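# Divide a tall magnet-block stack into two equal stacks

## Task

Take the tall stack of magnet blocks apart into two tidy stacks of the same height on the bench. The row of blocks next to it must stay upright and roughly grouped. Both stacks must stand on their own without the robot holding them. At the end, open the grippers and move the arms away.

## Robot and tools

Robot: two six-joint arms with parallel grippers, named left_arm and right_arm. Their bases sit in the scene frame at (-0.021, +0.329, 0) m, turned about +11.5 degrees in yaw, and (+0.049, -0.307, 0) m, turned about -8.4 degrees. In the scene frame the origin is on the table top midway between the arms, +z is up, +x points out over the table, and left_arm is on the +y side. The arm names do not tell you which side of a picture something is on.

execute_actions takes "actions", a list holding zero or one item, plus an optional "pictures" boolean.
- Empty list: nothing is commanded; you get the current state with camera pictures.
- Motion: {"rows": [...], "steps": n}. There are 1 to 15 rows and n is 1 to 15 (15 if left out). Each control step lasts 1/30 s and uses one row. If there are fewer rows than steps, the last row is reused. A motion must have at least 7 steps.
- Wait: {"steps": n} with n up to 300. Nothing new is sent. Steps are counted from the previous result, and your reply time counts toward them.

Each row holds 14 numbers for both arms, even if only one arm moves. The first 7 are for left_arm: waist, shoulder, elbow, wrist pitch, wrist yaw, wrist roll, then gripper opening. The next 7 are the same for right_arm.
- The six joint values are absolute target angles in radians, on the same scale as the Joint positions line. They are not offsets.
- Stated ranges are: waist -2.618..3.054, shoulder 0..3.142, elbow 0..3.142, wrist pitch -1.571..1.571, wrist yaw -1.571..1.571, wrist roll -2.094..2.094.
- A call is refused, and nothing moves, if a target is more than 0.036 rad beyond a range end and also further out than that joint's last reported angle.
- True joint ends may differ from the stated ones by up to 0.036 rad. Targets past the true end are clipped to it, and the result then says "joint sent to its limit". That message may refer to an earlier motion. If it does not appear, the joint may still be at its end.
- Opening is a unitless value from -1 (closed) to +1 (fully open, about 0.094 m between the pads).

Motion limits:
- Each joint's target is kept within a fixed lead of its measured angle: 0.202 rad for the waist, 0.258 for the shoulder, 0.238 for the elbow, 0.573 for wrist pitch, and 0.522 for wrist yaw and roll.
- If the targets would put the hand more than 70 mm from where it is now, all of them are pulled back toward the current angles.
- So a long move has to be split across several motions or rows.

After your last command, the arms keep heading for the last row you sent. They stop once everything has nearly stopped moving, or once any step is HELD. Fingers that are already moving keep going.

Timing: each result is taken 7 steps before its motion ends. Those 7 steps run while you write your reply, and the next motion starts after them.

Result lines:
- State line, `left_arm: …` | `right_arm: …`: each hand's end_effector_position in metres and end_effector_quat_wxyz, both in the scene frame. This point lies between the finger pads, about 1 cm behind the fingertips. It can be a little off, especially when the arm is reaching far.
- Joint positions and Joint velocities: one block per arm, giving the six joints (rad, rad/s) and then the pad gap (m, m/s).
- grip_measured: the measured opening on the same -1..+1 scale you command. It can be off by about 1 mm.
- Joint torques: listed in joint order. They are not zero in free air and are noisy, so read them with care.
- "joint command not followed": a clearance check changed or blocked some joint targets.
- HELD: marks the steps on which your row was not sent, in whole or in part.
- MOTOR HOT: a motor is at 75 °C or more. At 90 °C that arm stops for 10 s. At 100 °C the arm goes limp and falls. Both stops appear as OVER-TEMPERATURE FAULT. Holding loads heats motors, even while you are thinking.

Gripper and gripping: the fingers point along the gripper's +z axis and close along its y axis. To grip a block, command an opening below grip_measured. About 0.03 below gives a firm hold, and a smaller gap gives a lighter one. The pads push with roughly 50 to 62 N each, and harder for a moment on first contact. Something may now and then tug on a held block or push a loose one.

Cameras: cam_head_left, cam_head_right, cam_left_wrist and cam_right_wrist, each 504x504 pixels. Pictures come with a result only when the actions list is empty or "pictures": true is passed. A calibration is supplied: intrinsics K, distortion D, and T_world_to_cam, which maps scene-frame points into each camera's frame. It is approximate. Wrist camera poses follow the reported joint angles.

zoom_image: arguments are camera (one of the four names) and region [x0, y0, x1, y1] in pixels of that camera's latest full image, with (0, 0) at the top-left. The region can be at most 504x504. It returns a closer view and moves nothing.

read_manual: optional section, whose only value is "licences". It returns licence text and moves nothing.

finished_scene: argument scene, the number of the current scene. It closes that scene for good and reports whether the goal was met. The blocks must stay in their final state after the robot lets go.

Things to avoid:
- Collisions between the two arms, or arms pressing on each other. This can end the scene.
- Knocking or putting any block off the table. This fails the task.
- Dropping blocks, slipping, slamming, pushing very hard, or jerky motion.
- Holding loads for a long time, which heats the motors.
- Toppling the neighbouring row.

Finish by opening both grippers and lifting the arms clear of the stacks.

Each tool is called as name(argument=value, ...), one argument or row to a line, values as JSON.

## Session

execute_actions(
  actions=[],
)

Scene clock: 0.00 s of 4600.00 s.
left_arm: end_effector_position=(+0.2646, +0.3593, +0.1458) grip_measured=+1.000 end_effector_quat_wxyz=(+0.146, +0.906, -0.398, +0.010) | right_arm: end_effector_position=(+0.3419, -0.3952, +0.2884) grip_measured=+1.000 end_effector_quat_wxyz=(+0.635, +0.048, +0.744, +0.202)
Joint positions: left_arm=[ 0.053  1.775  1.569 -1.534  0.242 -2.041  0.094] | right_arm=[-0.683  0.908  0.658  0.021 -1.061  0.171  0.094]
Joint velocities: left_arm=[-0.012 -0.012 -0.007  0.022  0.007  0.022  0.   ] | right_arm=[-0.007 -0.007 -0.007 -0.022 -0.037 -0.007  0.   ]
Joint torques (N m, as the arm reports them, + toward a larger angle): no reading
camera_calibration (this result's frames):
cam_left_wrist: T_world_to_cam=[[0.546872, 0.788796, -0.280592, -0.378586], [0.562613, -0.0980518, 0.820885, -0.220902], [0.619999, -0.606784, -0.497409, 0.230638], [0, 0, 0, 1]] pos_world=[0.188325, 0.416915, 0.189828]
cam_right_wrist: T_world_to_cam=[[0.12338, -0.728116, -0.674259, -0.131961], [-0.684326, 0.429629, -0.589167, 0.620247], [0.718663, 0.534104, -0.445261, 0.194762], [0, 0, 0, 1]] pos_world=[0.300764, -0.466582, 0.363173]

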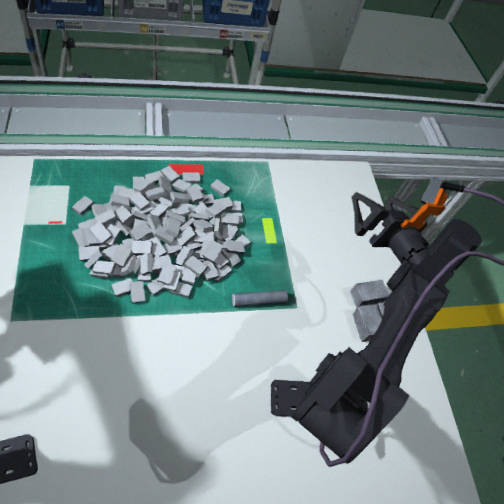

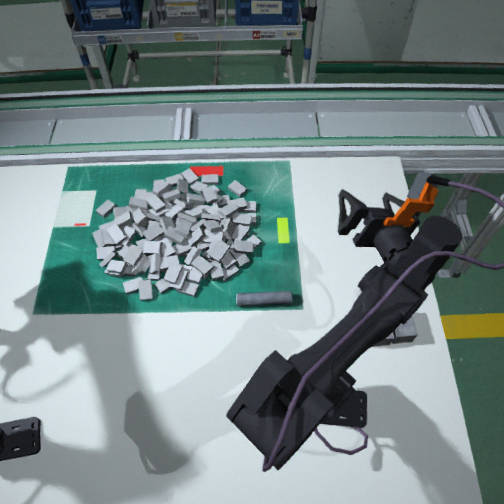

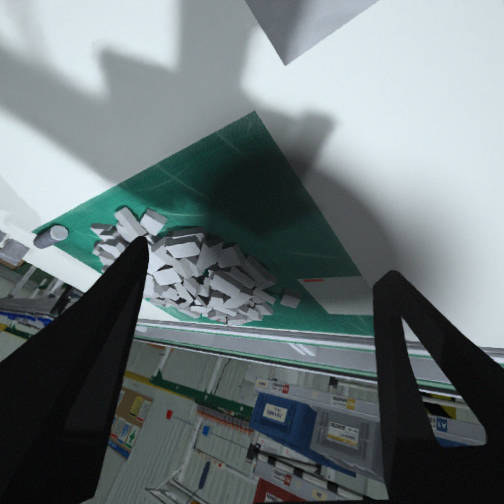

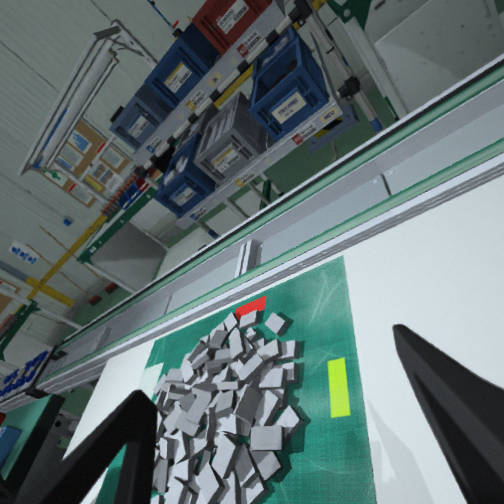

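zoom_image(
  camera="cam_left_wrist",
  region=[180, 0, 440, 130],
)

zoom_image(
  camera="cam_head_right",
  region=[0, 260, 140, 400],
)

zoom_image(
  camera="cam_head_left",
  region=[320, 250, 440, 370],
)

Region (180, 0, 440, 130) of cam_left_wrist's 504x504 image, scaled by 1.938, with more detail than that image has.

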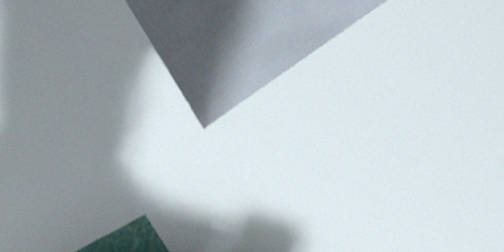

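Region (0, 260, 140, 400) of cam_head_right's 504x504 image, scaled by 3.600, with more detail than that image has.

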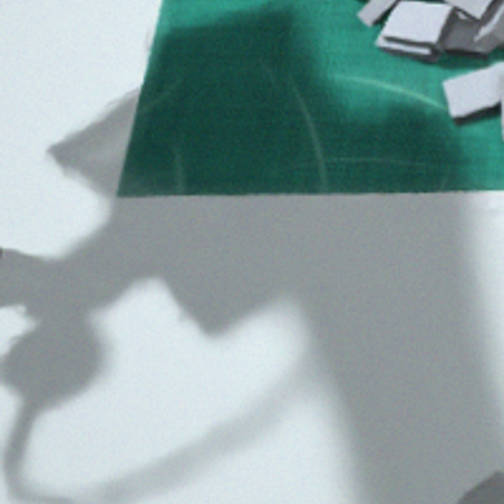

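Region (320, 250, 440, 370) of cam_head_left's 504x504 image, scaled by 4.200, with more detail than that image has.

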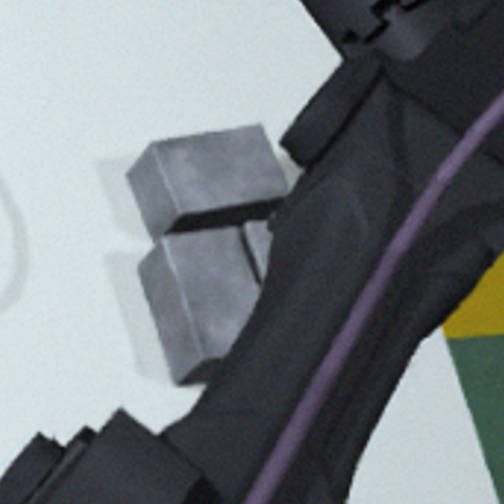

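execute_actions(
  actions=[
    {"rows": [[0.053,1.772,1.565,-1.530,0.239,-2.033,0.99,-0.683,0.908,0.658,0.021,-1.061,0.171,1],[0.052,1.763,1.552,-1.518,0.230,-2.011,0.96,-0.683,0.908,0.658,0.021,-1.061,0.171,1],[0.051,1.748,1.533,-1.500,0.216,-1.977,0.91,-0.683,0.908,0.658,0.021,-1.061,0.171,1],[0.050,1.730,1.508,-1.476,0.199,-1.933,0.84,-0.683,0.908,0.658,0.021,-1.061,0.171,1],[0.048,1.707,1.477,-1.448,0.178,-1.881,0.77,-0.683,0.908,0.658,0.021,-1.061,0.171,1],[0.047,1.682,1.443,-1.417,0.155,-1.824,0.68,-0.683,0.908,0.658,0.021,-1.061,0.171,1],[0.045,1.654,1.406,-1.385,0.131,-1.763,0.59,-0.683,0.908,0.658,0.021,-1.061,0.171,1],[0.043,1.625,1.366,-1.352,0.106,-1.702,0.51,-0.683,0.908,0.658,0.021,-1.061,0.171,1],[0.041,1.595,1.326,-1.320,0.082,-1.641,0.42,-0.683,0.908,0.658,0.021,-1.061,0.171,1],[0.038,1.565,1.286,-1.287,0.057,-1.58,0.33,-0.683,0.908,0.658,0.021,-1.061,0.171,1],[0.036,1.536,1.246,-1.256,0.034,-1.524,0.26,-0.683,0.908,0.658,0.021,-1.061,0.171,1],[0.034,1.508,1.209,-1.229,0.014,-1.474,0.19,-0.683,0.908,0.658,0.021,-1.061,0.171,1],[0.033,1.483,1.175,-1.208,-0.002,-1.434,0.14,-0.683,0.908,0.658,0.021,-1.061,0.171,1],[0.031,1.460,1.144,-1.194,-0.013,-1.408,0.11,-0.683,0.908,0.658,0.021,-1.061,0.171,1],[0.030,1.442,1.119,-1.188,-0.018,-1.398,0.1,-0.683,0.908,0.658,0.021,-1.061,0.171,1]], "steps": 15},
  ],
)

execute_actions(
  actions=[
    {"rows": [[0.029,1.427,1.100,-1.188,-0.018,-1.398,0.1,-0.683,0.908,0.658,0.021,-1.061,0.171,1],[0.028,1.418,1.087,-1.188,-0.018,-1.398,0.1,-0.683,0.908,0.658,0.021,-1.061,0.171,1],[0.028,1.415,1.083,-1.19,-0.016,-1.402,0.1,-0.683,0.908,0.658,0.021,-1.061,0.171,1],[0.028,1.415,1.083,-1.195,-0.012,-1.41,0.1,-0.683,0.908,0.658,0.021,-1.061,0.171,1],[0.028,1.415,1.083,-1.2,-0.008,-1.418,0.1,-0.683,0.908,0.658,0.021,-1.061,0.171,1],[0.028,1.415,1.083,-1.203,-0.005,-1.424,0.1,-0.683,0.908,0.658,0.021,-1.061,0.171,1]], "steps": 8},
  ],
)

execute_actions(
  actions=[
    {"steps": 20},
  ],
  pictures=true,
)

Scene clock: 5.53 s of 4600.00 s.
left_arm: end_effector_position=(+0.2529, +0.3662, +0.1313) grip_measured=+0.549 end_effector_quat_wxyz=(+0.110, +0.873, -0.475, +0.019) | right_arm: end_effector_position=(+0.3419, -0.3952, +0.2884) grip_measured=+1.000 end_effector_quat_wxyz=(+0.635, +0.048, +0.744, +0.202)
Joint positions: left_arm=[ 0.053  1.698  1.435 -1.433  0.187 -1.879  0.073] | right_arm=[-0.683  0.908  0.658  0.021 -1.061  0.171  0.094]
Joint velocities: left_arm=[ 0.002 -0.74  -1.082  0.681 -0.505  1.194 -0.074] | right_arm=[ 0.022 -0.002 -0.002 -0.007  0.051  0.066  0.   ]
Joint torques (N m, as the arm reports them, + toward a larger angle): left_arm=[-0.68 -8.53  6.28 -0.09  0.02 -0.01] | right_arm=[-0.03 -1.92  7.9   1.24 -0.15  0.02]
Steps of this call (steps 1 to 90: nothing new was sent; then 2.27 s passed at rest; steps 91 to 98: the first 8 steps of this action). Readings (joint positions):
91: left_arm=[0.053 1.775 1.569 -1.533 0.242 -2.040] | right_arm=[-0.683 0.908 0.658 0.021 -1.061 0.171]
92: left_arm=[0.053 1.775 1.569 -1.532 0.242 -2.036] | right_arm=[-0.683 0.908 0.658 0.021 -1.061 0.171]
94: left_arm=[0.053 1.768 1.552 -1.512 0.235 -2.009] | right_arm=[-0.683 0.908 0.658 0.021 -1.061 0.171]
98: the state above

Scene clock: 5.80 s of 4600.00 s.
left_arm: end_effector_position=(+0.2156, +0.3792, +0.1123) grip_measured=+0.104 end_effector_quat_wxyz=(+0.019, +0.772, -0.635, +0.015) | right_arm: end_effector_position=(+0.3419, -0.3952, +0.2884) grip_measured=+1.000 end_effector_quat_wxyz=(+0.635, +0.048, +0.744, +0.202)
Joint positions: left_arm=[ 0.041  1.471  1.149 -1.26   0.046 -1.525  0.052] | right_arm=[-0.683  0.908  0.658  0.021 -1.061  0.171  0.094]
Joint velocities: left_arm=[-0.032 -0.559 -0.73   0.447 -0.374  0.755 -0.005] | right_arm=[ 0.007 -0.017 -0.017 -0.007  0.007  0.022  0.   ]
Joint torques (N m, as the arm reports them, + toward a larger angle): left_arm=[-0.75 -5.4   6.4   0.55 -0.14  0.03] | right_arm=[-0.03 -2.    7.88  1.23 -0.14  0.03]
Steps of this call (steps 1 to 7: the last 7 steps of your previous action; step 8: the first step of this action). Readings (joint positions):
8: the state above

Scene clock: 6.47 s of 4600.00 s.
left_arm: end_effector_position=(+0.2114, +0.3836, +0.1061) grip_measured=+0.103 end_effector_quat_wxyz=(+0.003, -0.741, +0.671, -0.010) | right_arm: end_effector_position=(+0.3419, -0.3952, +0.2884) grip_measured=+1.000 end_effector_quat_wxyz=(+0.635, +0.048, +0.744, +0.202)
Joint positions: left_arm=[ 0.038  1.434  1.092 -1.211  0.013 -1.431  0.052] | right_arm=[-0.683  0.908  0.658  0.021 -1.061  0.171  0.094]
Joint velocities: left_arm=[-0.002 -0.002  0.002  0.037  0.022 -0.007  0.   ] | right_arm=[-0.002 -0.002 -0.017  0.037 -0.037  0.007  0.   ]
Joint torques (N m, as the arm reports them, + toward a larger angle): left_arm=[-0.86 -5.73  6.14  0.57 -0.17  0.08] | right_arm=[-0.07 -1.91  7.89  1.22 -0.15  0.02]
Kept back: nothing.
Steps of this call (steps 1 to 7: the last 7 steps of your previous action; steps 8 to 20: the robot went on to your last target). Readings (joint positions):
1: left_arm=[0.040 1.455 1.126 -1.250 0.037 -1.500] | right_arm=[-0.683 0.908 0.658 0.021 -1.061 0.171]
2: left_arm=[0.039 1.443 1.110 -1.243 0.029 -1.482] | right_arm=[-0.683 0.908 0.658 0.021 -1.061 0.171]
4: left_arm=[0.038 1.434 1.094 -1.237 0.021 -1.459] | right_arm=[-0.683 0.908 0.658 0.021 -1.061 0.171]
8: left_arm=[0.038 1.434 1.092 -1.222 0.016 -1.442] | right_arm=[-0.683 0.908 0.658 0.021 -1.061 0.171]
20: the state above
camera_calibration (this result's frames):
cam_left_wrist: T_world_to_cam=[[0.945886, 0.324063, 0.016846, -0.317435], [0.171114, -0.542217, 0.822631, 0.097032], [0.275718, -0.775232, -0.568327, 0.403579], [0, 0, 0, 1]] pos_world=[0.172379, 0.468348, 0.154891]
cam_right_wrist: T_world_to_cam=[[0.12338, -0.728116, -0.674259, -0.131961], [-0.684326, 0.429629, -0.589167, 0.620247], [0.718663, 0.534104, -0.445261, 0.194762], [0, 0, 0, 1]] pos_world=[0.300764, -0.466582, 0.363173]

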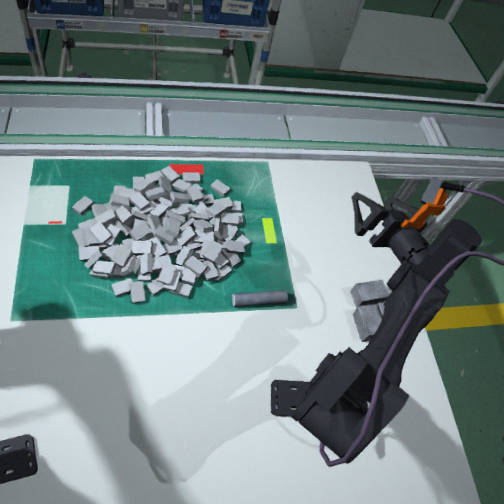

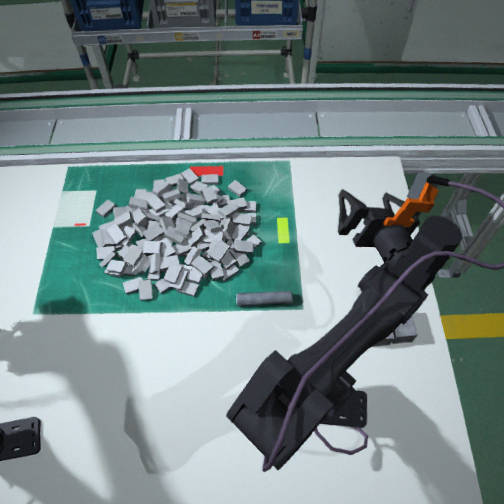

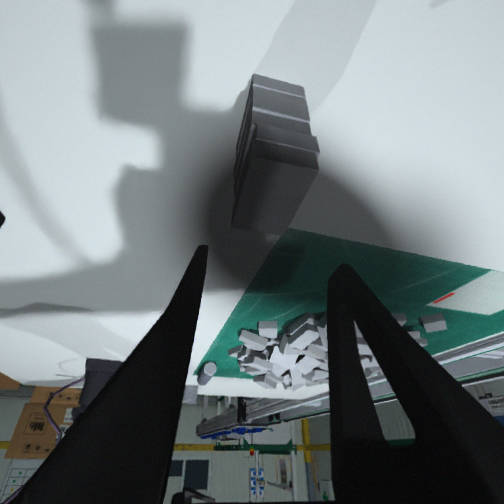

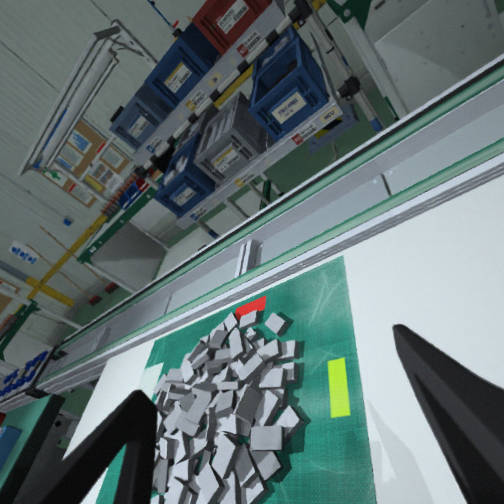

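execute_actions(
  actions=[],
)

Scene clock: 7.90 s of 4600.00 s.
left_arm: end_effector_position=(+0.2114, +0.3837, +0.1061) grip_measured=+0.103 end_effector_quat_wxyz=(+0.004, -0.741, +0.672, -0.010) | right_arm: end_effector_position=(+0.3419, -0.3952, +0.2884) grip_measured=+1.000 end_effector_quat_wxyz=(+0.635, +0.048, +0.744, +0.202)
Joint positions: left_arm=[ 0.038  1.434  1.092 -1.211  0.013 -1.43   0.052] | right_arm=[-0.683  0.908  0.658  0.021 -1.061  0.171  0.094]
Joint velocities: left_arm=[-0.012  0.002  0.002 -0.007  0.022  0.007  0.   ] | right_arm=[-0.007  0.007 -0.022 -0.022  0.007  0.037  0.   ]
Joint torques (N m, as the arm reports them, + toward a larger angle): left_arm=[-0.85 -5.74  6.06  0.56 -0.19  0.07] | right_arm=[-0.06 -1.93  7.87  1.23 -0.15  0.01]
Kept back: nothing.
Steps of this call (steps 1 to 15: the robot went on to your last target; steps 16 to 43: nothing new was sent). Readings (joint positions):
1: left_arm=[0.038 1.434 1.092 -1.211 0.013 -1.431] | right_arm=[-0.683 0.908 0.658 0.021 -1.061 0.171]
2: left_arm=[0.038 1.434 1.092 -1.211 0.013 -1.431] | right_arm=[-0.683 0.908 0.658 0.021 -1.061 0.171]
4: left_arm=[0.038 1.434 1.092 -1.211 0.013 -1.430] | right_arm=[-0.683 0.908 0.658 0.021 -1.061 0.171]
8: left_arm=[0.038 1.434 1.092 -1.211 0.013 -1.430] | right_arm=[-0.683 0.908 0.658 0.021 -1.061 0.171]
43: the state above
All arms were judged still, so your last target was given up. Only a new action makes them travel on or press farther. Fingers that are still opening or closing keep moving.
camera_calibration (this result's frames):
cam_left_wrist: T_world_to_cam=[[0.946125, 0.323339, 0.0172717, -0.317354], [0.170468, -0.542737, 0.822421, 0.0974249], [0.275295, -0.77517, -0.568617, 0.403723], [0, 0, 0, 1]] pos_world=[0.172505, 0.468443, 0.15492]
cam_right_wrist: T_world_to_cam=[[0.12338, -0.728116, -0.674259, -0.131961], [-0.684326, 0.429629, -0.589167, 0.620247], [0.718663, 0.534104, -0.445261, 0.194762], [0, 0, 0, 1]] pos_world=[0.300764, -0.466582, 0.363173]

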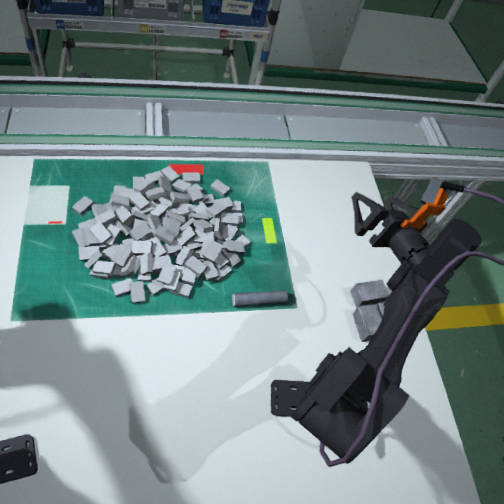

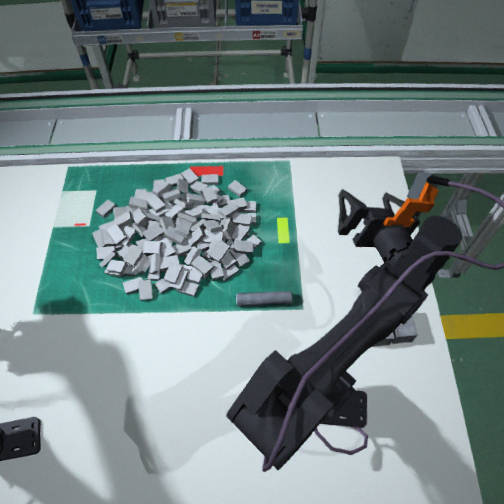

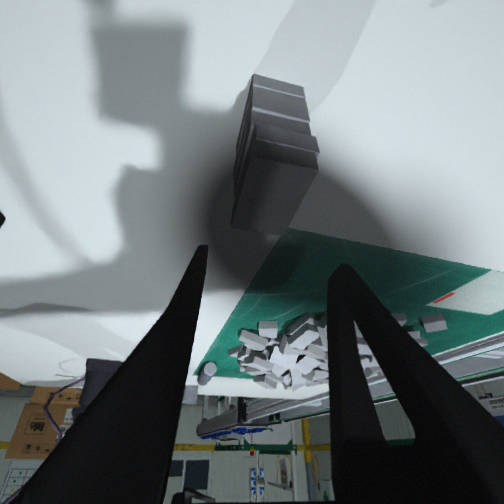

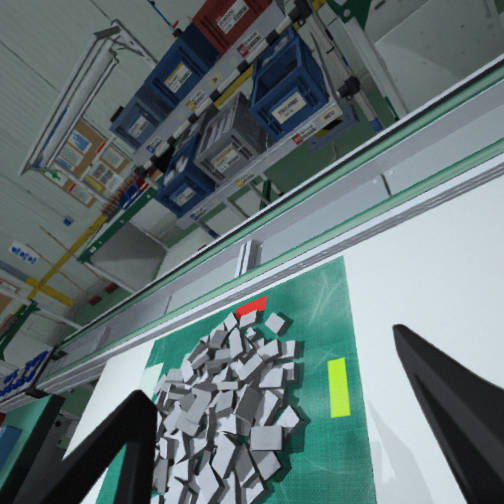

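zoom_image(
  camera="cam_head_left",
  region=[330, 260, 430, 360],
)

zoom_image(
  camera="cam_left_wrist",
  region=[200, 60, 360, 250],
)

Region (330, 260, 430, 360) of cam_head_left's 504x504 image, scaled by 5.040, with more detail than that image has.

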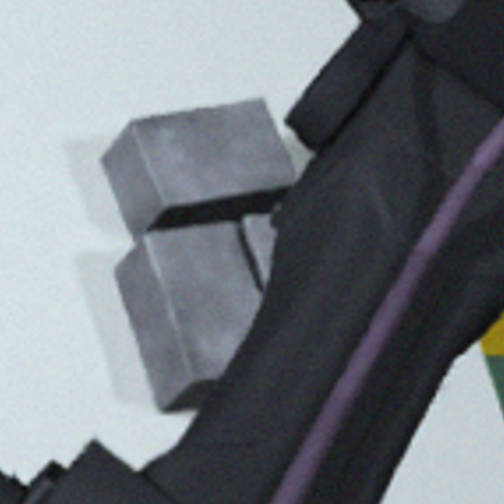

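Region (200, 60, 360, 250) of cam_left_wrist's 504x504 image, scaled by 2.653, with more detail than that image has; it fills the left 424 columns of this view, and the rest is white.

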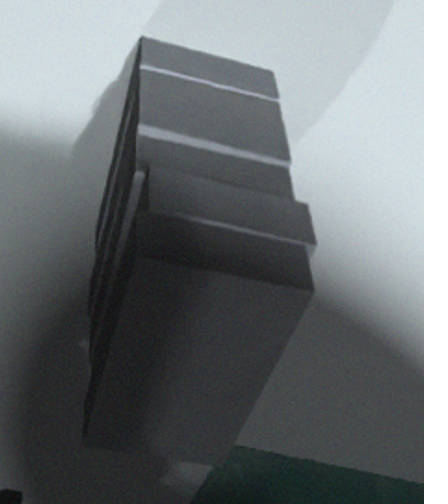

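zoom_image(
  camera="cam_left_wrist",
  region=[230, 70, 330, 175],
)

Region (230, 70, 330, 175) of cam_left_wrist's 504x504 image, scaled by 4.800, with more detail than that image has; it fills the left 480 columns of this view, and the rest is white.

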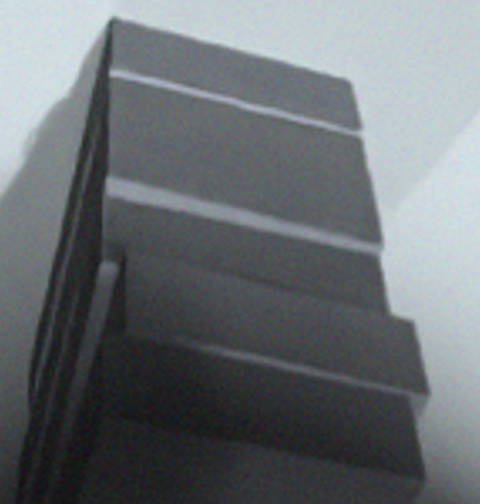

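execute_actions(
  actions=[
    {"rows": [[0.028,1.420,1.083,-1.2021,-0.005,-1.424,0.1,-0.683,0.908,0.658,0.021,-1.061,0.171,1],[0.028,1.424,1.083,-1.1994,-0.005,-1.424,0.1,-0.683,0.908,0.658,0.021,-1.061,0.171,1],[0.028,1.428,1.083,-1.1950,-0.005,-1.424,0.1,-0.683,0.908,0.658,0.021,-1.061,0.171,1],[0.028,1.4282,1.0823,-1.1892,-0.005,-1.424,0.1,-0.683,0.908,0.658,0.021,-1.061,0.171,1],[0.028,1.4290,1.0802,-1.1820,-0.005,-1.424,0.1,-0.683,0.908,0.658,0.021,-1.061,0.171,1],[0.028,1.4301,1.0769,-1.1736,-0.005,-1.424,0.1,-0.683,0.908,0.658,0.021,-1.061,0.171,1],[0.028,1.4317,1.0724,-1.1641,-0.005,-1.424,0.1,-0.683,0.908,0.658,0.021,-1.061,0.171,1],[0.028,1.4336,1.0669,-1.1538,-0.005,-1.424,0.1,-0.683,0.908,0.658,0.021,-1.061,0.171,1],[0.028,1.4358,1.0605,-1.1426,-0.005,-1.424,0.1,-0.683,0.908,0.658,0.021,-1.061,0.171,1],[0.028,1.4383,1.0533,-1.1308,-0.005,-1.424,0.1,-0.683,0.908,0.658,0.021,-1.061,0.171,1],[0.028,1.4411,1.0454,-1.1185,-0.005,-1.424,0.1,-0.683,0.908,0.658,0.021,-1.061,0.171,1],[0.028,1.4441,1.0369,-1.1058,-0.005,-1.424,0.1,-0.683,0.908,0.658,0.021,-1.061,0.171,1],[0.028,1.4472,1.0278,-1.0930,-0.005,-1.424,0.1,-0.683,0.908,0.658,0.021,-1.061,0.171,1],[0.028,1.4505,1.0184,-1.0800,-0.005,-1.424,0.1,-0.683,0.908,0.658,0.021,-1.061,0.171,1],[0.028,1.4539,1.0088,-1.0672,-0.005,-1.424,0.1,-0.683,0.908,0.658,0.021,-1.061,0.171,1]], "steps": 15},
  ],
)

execute_actions(
  actions=[
    {"rows": [[0.028,1.4573,0.9989,-1.0545,-0.005,-1.424,0.1,-0.683,0.908,0.658,0.021,-1.061,0.171,1],[0.028,1.4607,0.9891,-1.0422,-0.005,-1.424,0.1,-0.683,0.908,0.658,0.021,-1.061,0.171,1],[0.028,1.4641,0.9792,-1.0304,-0.005,-1.424,0.1,-0.683,0.908,0.658,0.021,-1.061,0.171,1],[0.028,1.4675,0.9696,-1.0192,-0.005,-1.424,0.1,-0.683,0.908,0.658,0.021,-1.061,0.171,1],[0.028,1.4708,0.9602,-1.0089,-0.005,-1.424,0.1,-0.683,0.908,0.658,0.021,-1.061,0.171,1],[0.028,1.4739,0.9511,-0.9994,-0.005,-1.424,0.1,-0.683,0.908,0.658,0.021,-1.061,0.171,1],[0.028,1.4769,0.9426,-0.9910,-0.005,-1.424,0.1,-0.683,0.908,0.658,0.021,-1.061,0.171,1],[0.028,1.4797,0.9347,-0.9838,-0.005,-1.424,0.1,-0.683,0.908,0.658,0.021,-1.061,0.171,1],[0.028,1.4822,0.9275,-0.9780,-0.005,-1.424,0.1,-0.683,0.908,0.658,0.021,-1.061,0.171,1],[0.028,1.4844,0.9211,-0.9736,-0.005,-1.424,0.07,-0.683,0.908,0.658,0.021,-1.061,0.171,1],[0.028,1.4863,0.9156,-0.9709,-0.005,-1.424,0.03,-0.683,0.908,0.658,0.021,-1.061,0.171,1],[0.028,1.4879,0.9111,-0.9700,-0.005,-1.424,-0.02,-0.683,0.908,0.658,0.021,-1.061,0.171,1],[0.028,1.4890,0.9078,-0.9700,-0.005,-1.424,-0.07,-0.683,0.908,0.658,0.021,-1.061,0.171,1],[0.028,1.4898,0.9057,-0.9700,-0.005,-1.424,-0.11,-0.683,0.908,0.658,0.021,-1.061,0.171,1],[0.028,1.4900,0.9050,-0.9700,-0.005,-1.424,-0.14,-0.683,0.908,0.658,0.021,-1.061,0.171,1]], "steps": 15},
  ],
)

execute_actions(
  actions=[
    {"steps": 15},
  ],
  pictures=true,
)

Scene clock: 14.40 s of 4600.00 s.
left_arm: end_effector_position=(+0.2160, +0.3848, +0.1054) grip_measured=+0.103 end_effector_quat_wxyz=(+0.012, -0.740, +0.672, -0.016) | right_arm: end_effector_position=(+0.3419, -0.3952, +0.2884) grip_measured=+1.000 end_effector_quat_wxyz=(+0.635, +0.048, +0.744, +0.202)
Joint positions: left_arm=[ 0.038  1.434  1.089 -1.188  0.013 -1.43   0.052] | right_arm=[-0.683  0.908  0.658  0.021 -1.061  0.171  0.094]
Joint velocities: left_arm=[-0.007 -0.007 -0.09   0.256 -0.051 -0.007 -0.001] | right_arm=[ 0.017 -0.007  0.002 -0.007 -0.022 -0.007  0.   ]
Joint torques (N m, as the arm reports them, + toward a larger angle): left_arm=[-0.83 -4.29  5.39  0.5  -0.18  0.07] | right_arm=[-0.03 -1.96  7.89  1.24 -0.15  0.03]
Steps of this call (steps 1 to 90: nothing new was sent; then 3.23 s passed at rest; steps 91 to 98: the first 8 steps of this action). Readings (joint positions):
91: left_arm=[0.038 1.434 1.092 -1.211 0.013 -1.430] | right_arm=[-0.683 0.908 0.658 0.021 -1.061 0.171]
92: left_arm=[0.038 1.434 1.092 -1.211 0.013 -1.430] | right_arm=[-0.683 0.908 0.658 0.021 -1.061 0.171]
94: left_arm=[0.038 1.434 1.092 -1.208 0.013 -1.430] | right_arm=[-0.683 0.908 0.658 0.021 -1.061 0.171]
98: the state above

Scene clock: 14.90 s of 4600.00 s.
left_arm: end_effector_position=(+0.2152, +0.3847, +0.0654) grip_measured=+0.103 end_effector_quat_wxyz=(+0.008, -0.741, +0.672, -0.013) | right_arm: end_effector_position=(+0.3419, -0.3952, +0.2884) grip_measured=+1.000 end_effector_quat_wxyz=(+0.635, +0.048, +0.744, +0.202)
Joint positions: left_arm=[ 0.038  1.469  0.958 -1.032  0.012 -1.43   0.052] | right_arm=[-0.683  0.908  0.658  0.021 -1.061  0.171  0.094]
Joint velocities: left_arm=[-0.012  0.076 -0.256  0.3    0.037  0.022 -0.001] | right_arm=[ 0.002 -0.007 -0.012 -0.051  0.081  0.066  0.   ]
Joint torques (N m, as the arm reports them, + toward a larger angle): left_arm=[-0.78 -3.99  5.91  0.56 -0.16  0.07] | right_arm=[-0.01 -1.92  7.89  1.23 -0.15  0.01]
Steps of this call (steps 1 to 7: the last 7 steps of your previous action; steps 8 to 15: the first 8 steps of this action). Readings (joint positions):
8: left_arm=[0.038 1.441 1.027 -1.110 0.012 -1.430] | right_arm=[-0.683 0.908 0.658 0.021 -1.061 0.171]
9: left_arm=[0.038 1.445 1.017 -1.098 0.012 -1.430] | right_arm=[-0.683 0.908 0.658 0.021 -1.061 0.171]
11: left_arm=[0.038 1.454 0.996 -1.074 0.012 -1.430] | right_arm=[-0.683 0.908 0.658 0.021 -1.061 0.171]
15: the state above

Scene clock: 15.40 s of 4600.00 s.
left_arm: end_effector_position=(+0.2131, +0.3842, +0.0516) grip_measured=-0.137 end_effector_quat_wxyz=(+0.005, -0.741, +0.672, -0.011) | right_arm: end_effector_position=(+0.3419, -0.3952, +0.2884) grip_measured=+1.000 end_effector_quat_wxyz=(+0.635, +0.048, +0.744, +0.202)
Joint positions: left_arm=[ 0.038  1.484  0.914 -0.98   0.012 -1.43   0.041] | right_arm=[-0.683  0.908  0.658  0.021 -1.061  0.171  0.094]
Joint velocities: left_arm=[ 0.012 -0.002  0.012  0.007 -0.066  0.11   0.   ] | right_arm=[ 0.042 -0.007 -0.012  0.007 -0.007  0.007  0.   ]
Joint torques (N m, as the arm reports them, + toward a larger angle): left_arm=[-0.82 -4.05  5.74  0.59 -0.18  0.05] | right_arm=[-0.02 -1.92  7.86  1.24 -0.14  0.03]
Kept back: nothing.
Steps of this call (steps 1 to 7: the last 7 steps of your previous action; steps 8 to 15: the robot went on to your last target). Readings (joint positions):
1: left_arm=[0.038 1.472 0.949 -1.023 0.012 -1.430] | right_arm=[-0.683 0.908 0.658 0.021 -1.061 0.171]
2: left_arm=[0.038 1.475 0.942 -1.015 0.012 -1.430] | right_arm=[-0.683 0.908 0.658 0.021 -1.061 0.171]
4: left_arm=[0.038 1.479 0.929 -1.002 0.012 -1.430] | right_arm=[-0.683 0.908 0.658 0.021 -1.061 0.171]
8: left_arm=[0.038 1.484 0.915 -0.989 0.012 -1.430] | right_arm=[-0.683 0.908 0.658 0.021 -1.061 0.171]
15: the state above
camera_calibration (this result's frames):
cam_left_wrist: T_world_to_cam=[[0.946192, 0.322965, 0.0203504, -0.318129], [0.167897, -0.543705, 0.822311, 0.143144], [0.276642, -0.774648, -0.568674, 0.372164], [0, 0, 0, 1]] pos_world=[0.174021, 0.468868, 0.100405]
cam_right_wrist: T_world_to_cam=[[0.12338, -0.728116, -0.674259, -0.131961], [-0.684326, 0.429629, -0.589167, 0.620247], [0.718663, 0.534104, -0.445261, 0.194762], [0, 0, 0, 1]] pos_world=[0.300764, -0.466582, 0.363173]

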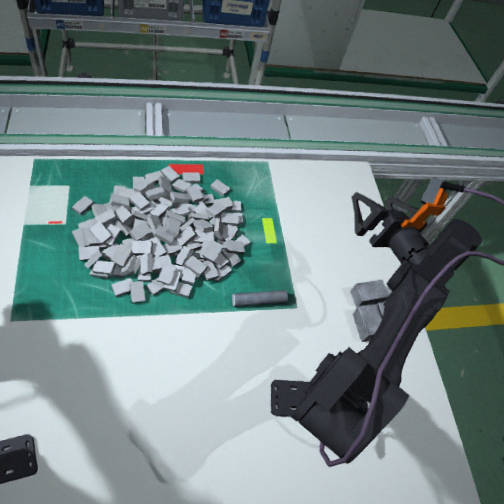

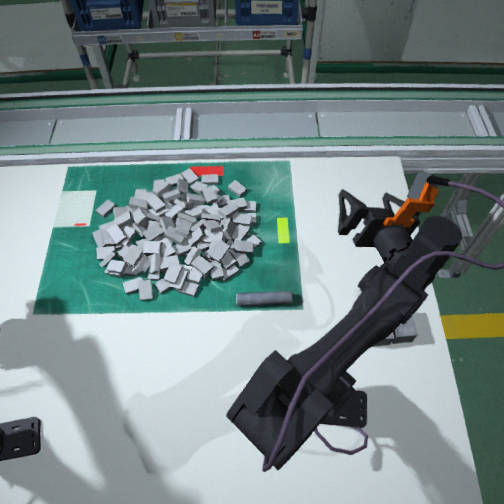

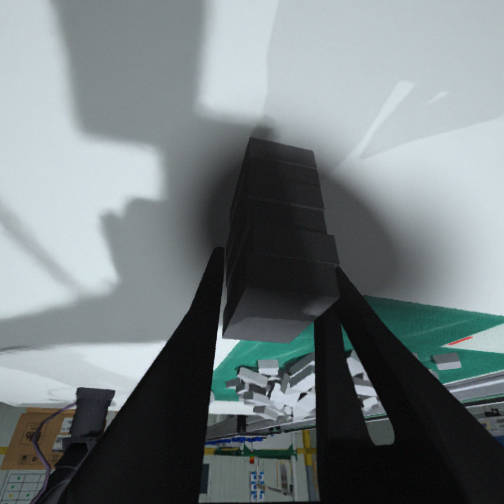

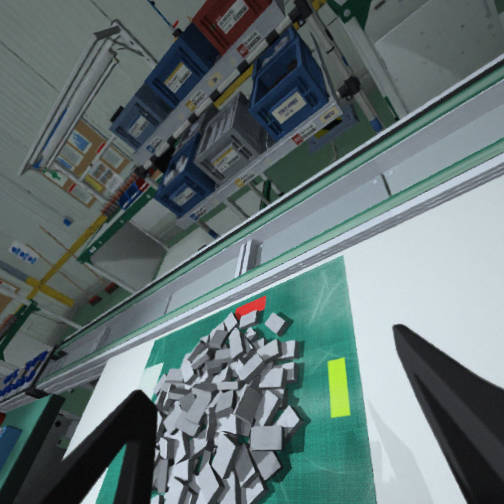

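zoom_image(
  camera="cam_left_wrist",
  region=[200, 125, 360, 350],
)

Region (200, 125, 360, 350) of cam_left_wrist's 504x504 image, scaled by 2.240, with more detail than that image has; it fills the left 358 columns of this view, and the rest is white.

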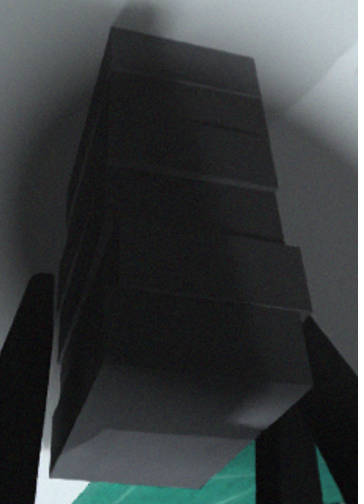

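zoom_image(
  camera="cam_left_wrist",
  region=[240, 130, 350, 240],
)

zoom_image(
  camera="cam_left_wrist",
  region=[200, 200, 290, 350],
)

zoom_image(
  camera="cam_left_wrist",
  region=[270, 220, 360, 350],
)

Region (240, 130, 350, 240) of cam_left_wrist's 504x504 image, scaled by 4.582, with more detail than that image has.

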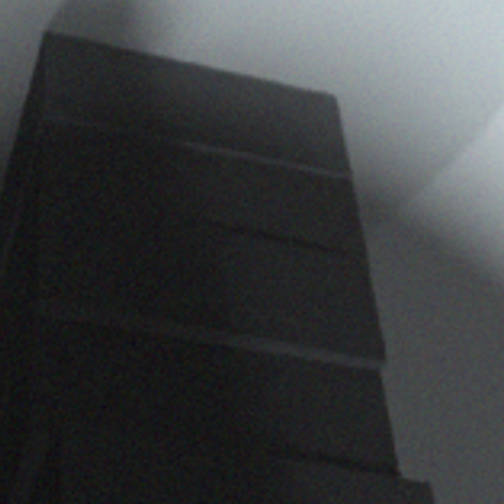

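Region (200, 200, 290, 350) of cam_left_wrist's 504x504 image, scaled by 3.360, with more detail than that image has; it fills the left 302 columns of this view, and the rest is white.

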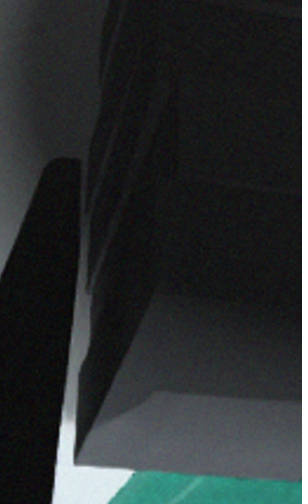

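Region (270, 220, 360, 350) of cam_left_wrist's 504x504 image, scaled by 3.877, with more detail than that image has; it fills the left 349 columns of this view, and the rest is white.

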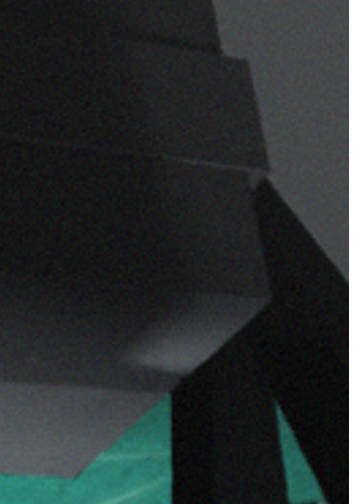

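execute_actions(
  actions=[
    {"rows": [[0.028,1.493,0.905,-0.973,-0.005,-1.424,-0.155,-0.683,0.908,0.658,0.021,-1.061,0.171,1],[0.028,1.497,0.905,-0.976,-0.005,-1.424,-0.17,-0.683,0.908,0.658,0.021,-1.061,0.171,1],[0.028,1.501,0.905,-0.979,-0.005,-1.424,-0.185,-0.683,0.908,0.658,0.021,-1.061,0.171,1],[0.028,1.505,0.905,-0.982,-0.005,-1.424,-0.2,-0.683,0.908,0.658,0.021,-1.061,0.171,1],[0.028,1.509,0.905,-0.985,-0.005,-1.424,-0.215,-0.683,0.908,0.658,0.021,-1.061,0.171,1],[0.028,1.512,0.905,-0.987,-0.005,-1.424,-0.23,-0.683,0.908,0.658,0.021,-1.061,0.171,1],[0.028,1.514,0.905,-0.988,-0.005,-1.424,-0.245,-0.683,0.908,0.658,0.021,-1.061,0.171,1],[0.028,1.514,0.905,-0.988,-0.005,-1.424,-0.26,-0.683,0.908,0.658,0.021,-1.061,0.171,1]], "steps": 8},
  ],
)

execute_actions(
  actions=[
    {"steps": 13},
  ],
  pictures=true,
)

Scene clock: 22.53 s of 4600.00 s.
left_arm: end_effector_position=(+0.2136, +0.3843, +0.0516) grip_measured=-0.147 end_effector_quat_wxyz=(+0.006, -0.741, +0.672, -0.012) | right_arm: end_effector_position=(+0.3419, -0.3952, +0.2884) grip_measured=+1.000 end_effector_quat_wxyz=(+0.635, +0.048, +0.744, +0.202)
Joint positions: left_arm=[ 0.038  1.484  0.914 -0.978  0.012 -1.43   0.04 ] | right_arm=[-0.683  0.908  0.658  0.021 -1.061  0.171  0.094]
Joint velocities: left_arm=[ 0.012  0.002 -0.017  0.037  0.037 -0.051 -0.01 ] | right_arm=[ 0.002 -0.002  0.007  0.022 -0.051 -0.007  0.   ]
Joint torques (N m, as the arm reports them, + toward a larger angle): left_arm=[-0.72 -3.93  5.65  0.52 -0.17  0.07] | right_arm=[-0.04 -1.95  7.86  1.24 -0.16  0.02]
Steps of this call (steps 1 to 15: the robot went on to your last target; steps 16 to 90: nothing new was sent; then 4.10 s passed at rest; step 91: the first step of this action). Readings (joint positions):
91: the state above

Scene clock: 22.97 s of 4600.00 s.
left_arm: end_effector_position=(+0.2119, +0.3839, +0.0462) grip_measured=-0.257 end_effector_quat_wxyz=(-0.004, -0.741, +0.672, -0.005) | right_arm: end_effector_position=(+0.3419, -0.3952, +0.2884) grip_measured=+1.000 end_effector_quat_wxyz=(+0.635, +0.048, +0.744, +0.202)
Joint positions: left_arm=[ 0.038  1.509  0.914 -0.978  0.012 -1.43   0.035] | right_arm=[-0.683  0.908  0.658  0.021 -1.061  0.171  0.094]
Joint velocities: left_arm=[ 0.002 -0.002  0.007 -0.007  0.022 -0.007 -0.   ] | right_arm=[-0.002 -0.007  0.017 -0.007  0.022 -0.007  0.   ]
Joint torques (N m, as the arm reports them, + toward a larger angle): left_arm=[-0.77 -4.31  5.5   0.31 -0.18  0.08] | right_arm=[-0.07 -1.92  7.91  1.22 -0.16  0.01]
Kept back: nothing.
Steps of this call (steps 1 to 7: the last 7 steps of your previous action; steps 8 to 13: the robot went on to your last target). Readings (joint positions):
1: left_arm=[0.038 1.484 0.914 -0.978 0.012 -1.430] | right_arm=[-0.683 0.908 0.658 0.021 -1.061 0.171]
2: left_arm=[0.038 1.485 0.914 -0.978 0.012 -1.430] | right_arm=[-0.683 0.908 0.658 0.021 -1.061 0.171]
4: left_arm=[0.038 1.492 0.914 -0.978 0.012 -1.430] | right_arm=[-0.683 0.908 0.658 0.021 -1.061 0.171]
8: left_arm=[0.038 1.507 0.914 -0.978 0.012 -1.430] | right_arm=[-0.683 0.908 0.658 0.021 -1.061 0.171]
13: the state above
camera_calibration (this result's frames):
cam_left_wrist: T_world_to_cam=[[0.946393, 0.323014, -0.00168294, -0.31593], [0.185568, -0.539413, 0.821339, 0.142253], [0.264396, -0.777622, -0.570438, 0.373026], [0, 0, 0, 1]] pos_world=[0.17397, 0.468856, 0.0954188]
cam_right_wrist: T_world_to_cam=[[0.12338, -0.728116, -0.674259, -0.131961], [-0.684326, 0.429629, -0.589167, 0.620247], [0.718663, 0.534104, -0.445261, 0.194762], [0, 0, 0, 1]] pos_world=[0.300764, -0.466582, 0.363173]

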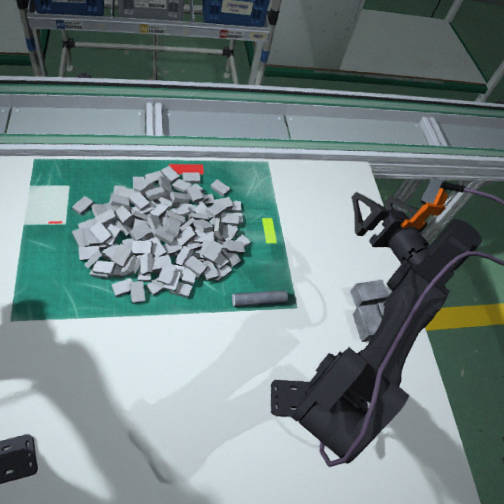

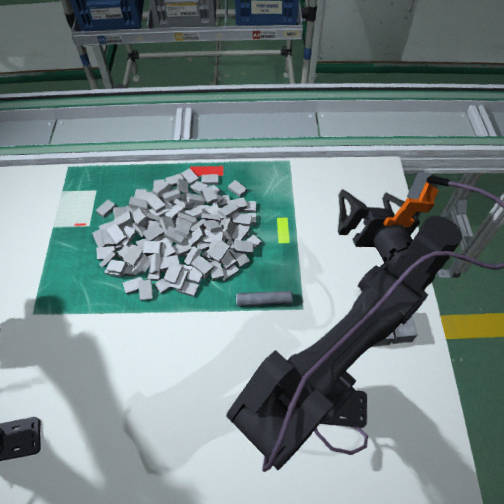

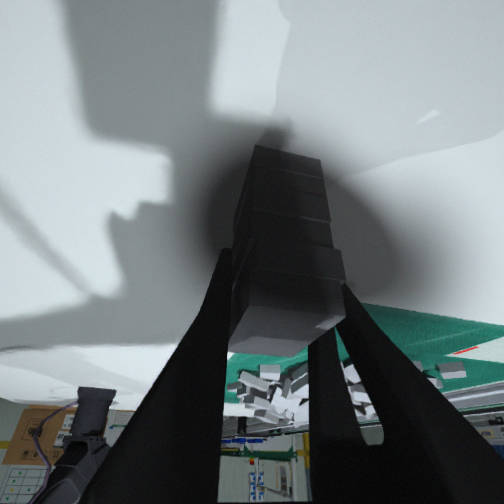

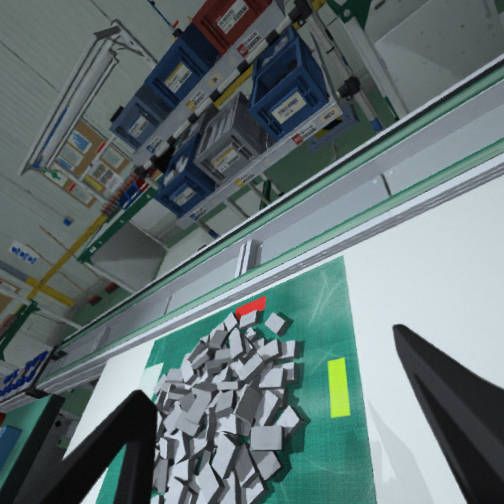

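zoom_image(
  camera="cam_left_wrist",
  region=[210, 190, 290, 290],
)

Region (210, 190, 290, 290) of cam_left_wrist's 504x504 image, scaled by 5.040, with more detail than that image has; it fills the left 403 columns of this view, and the rest is white.

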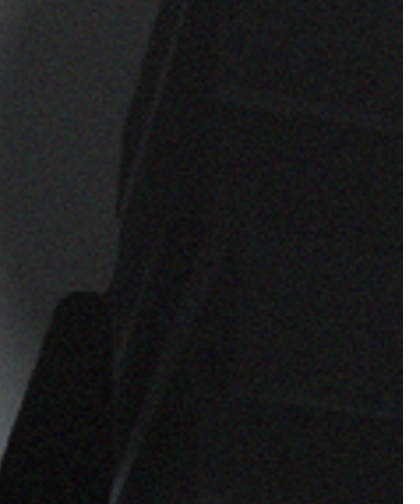

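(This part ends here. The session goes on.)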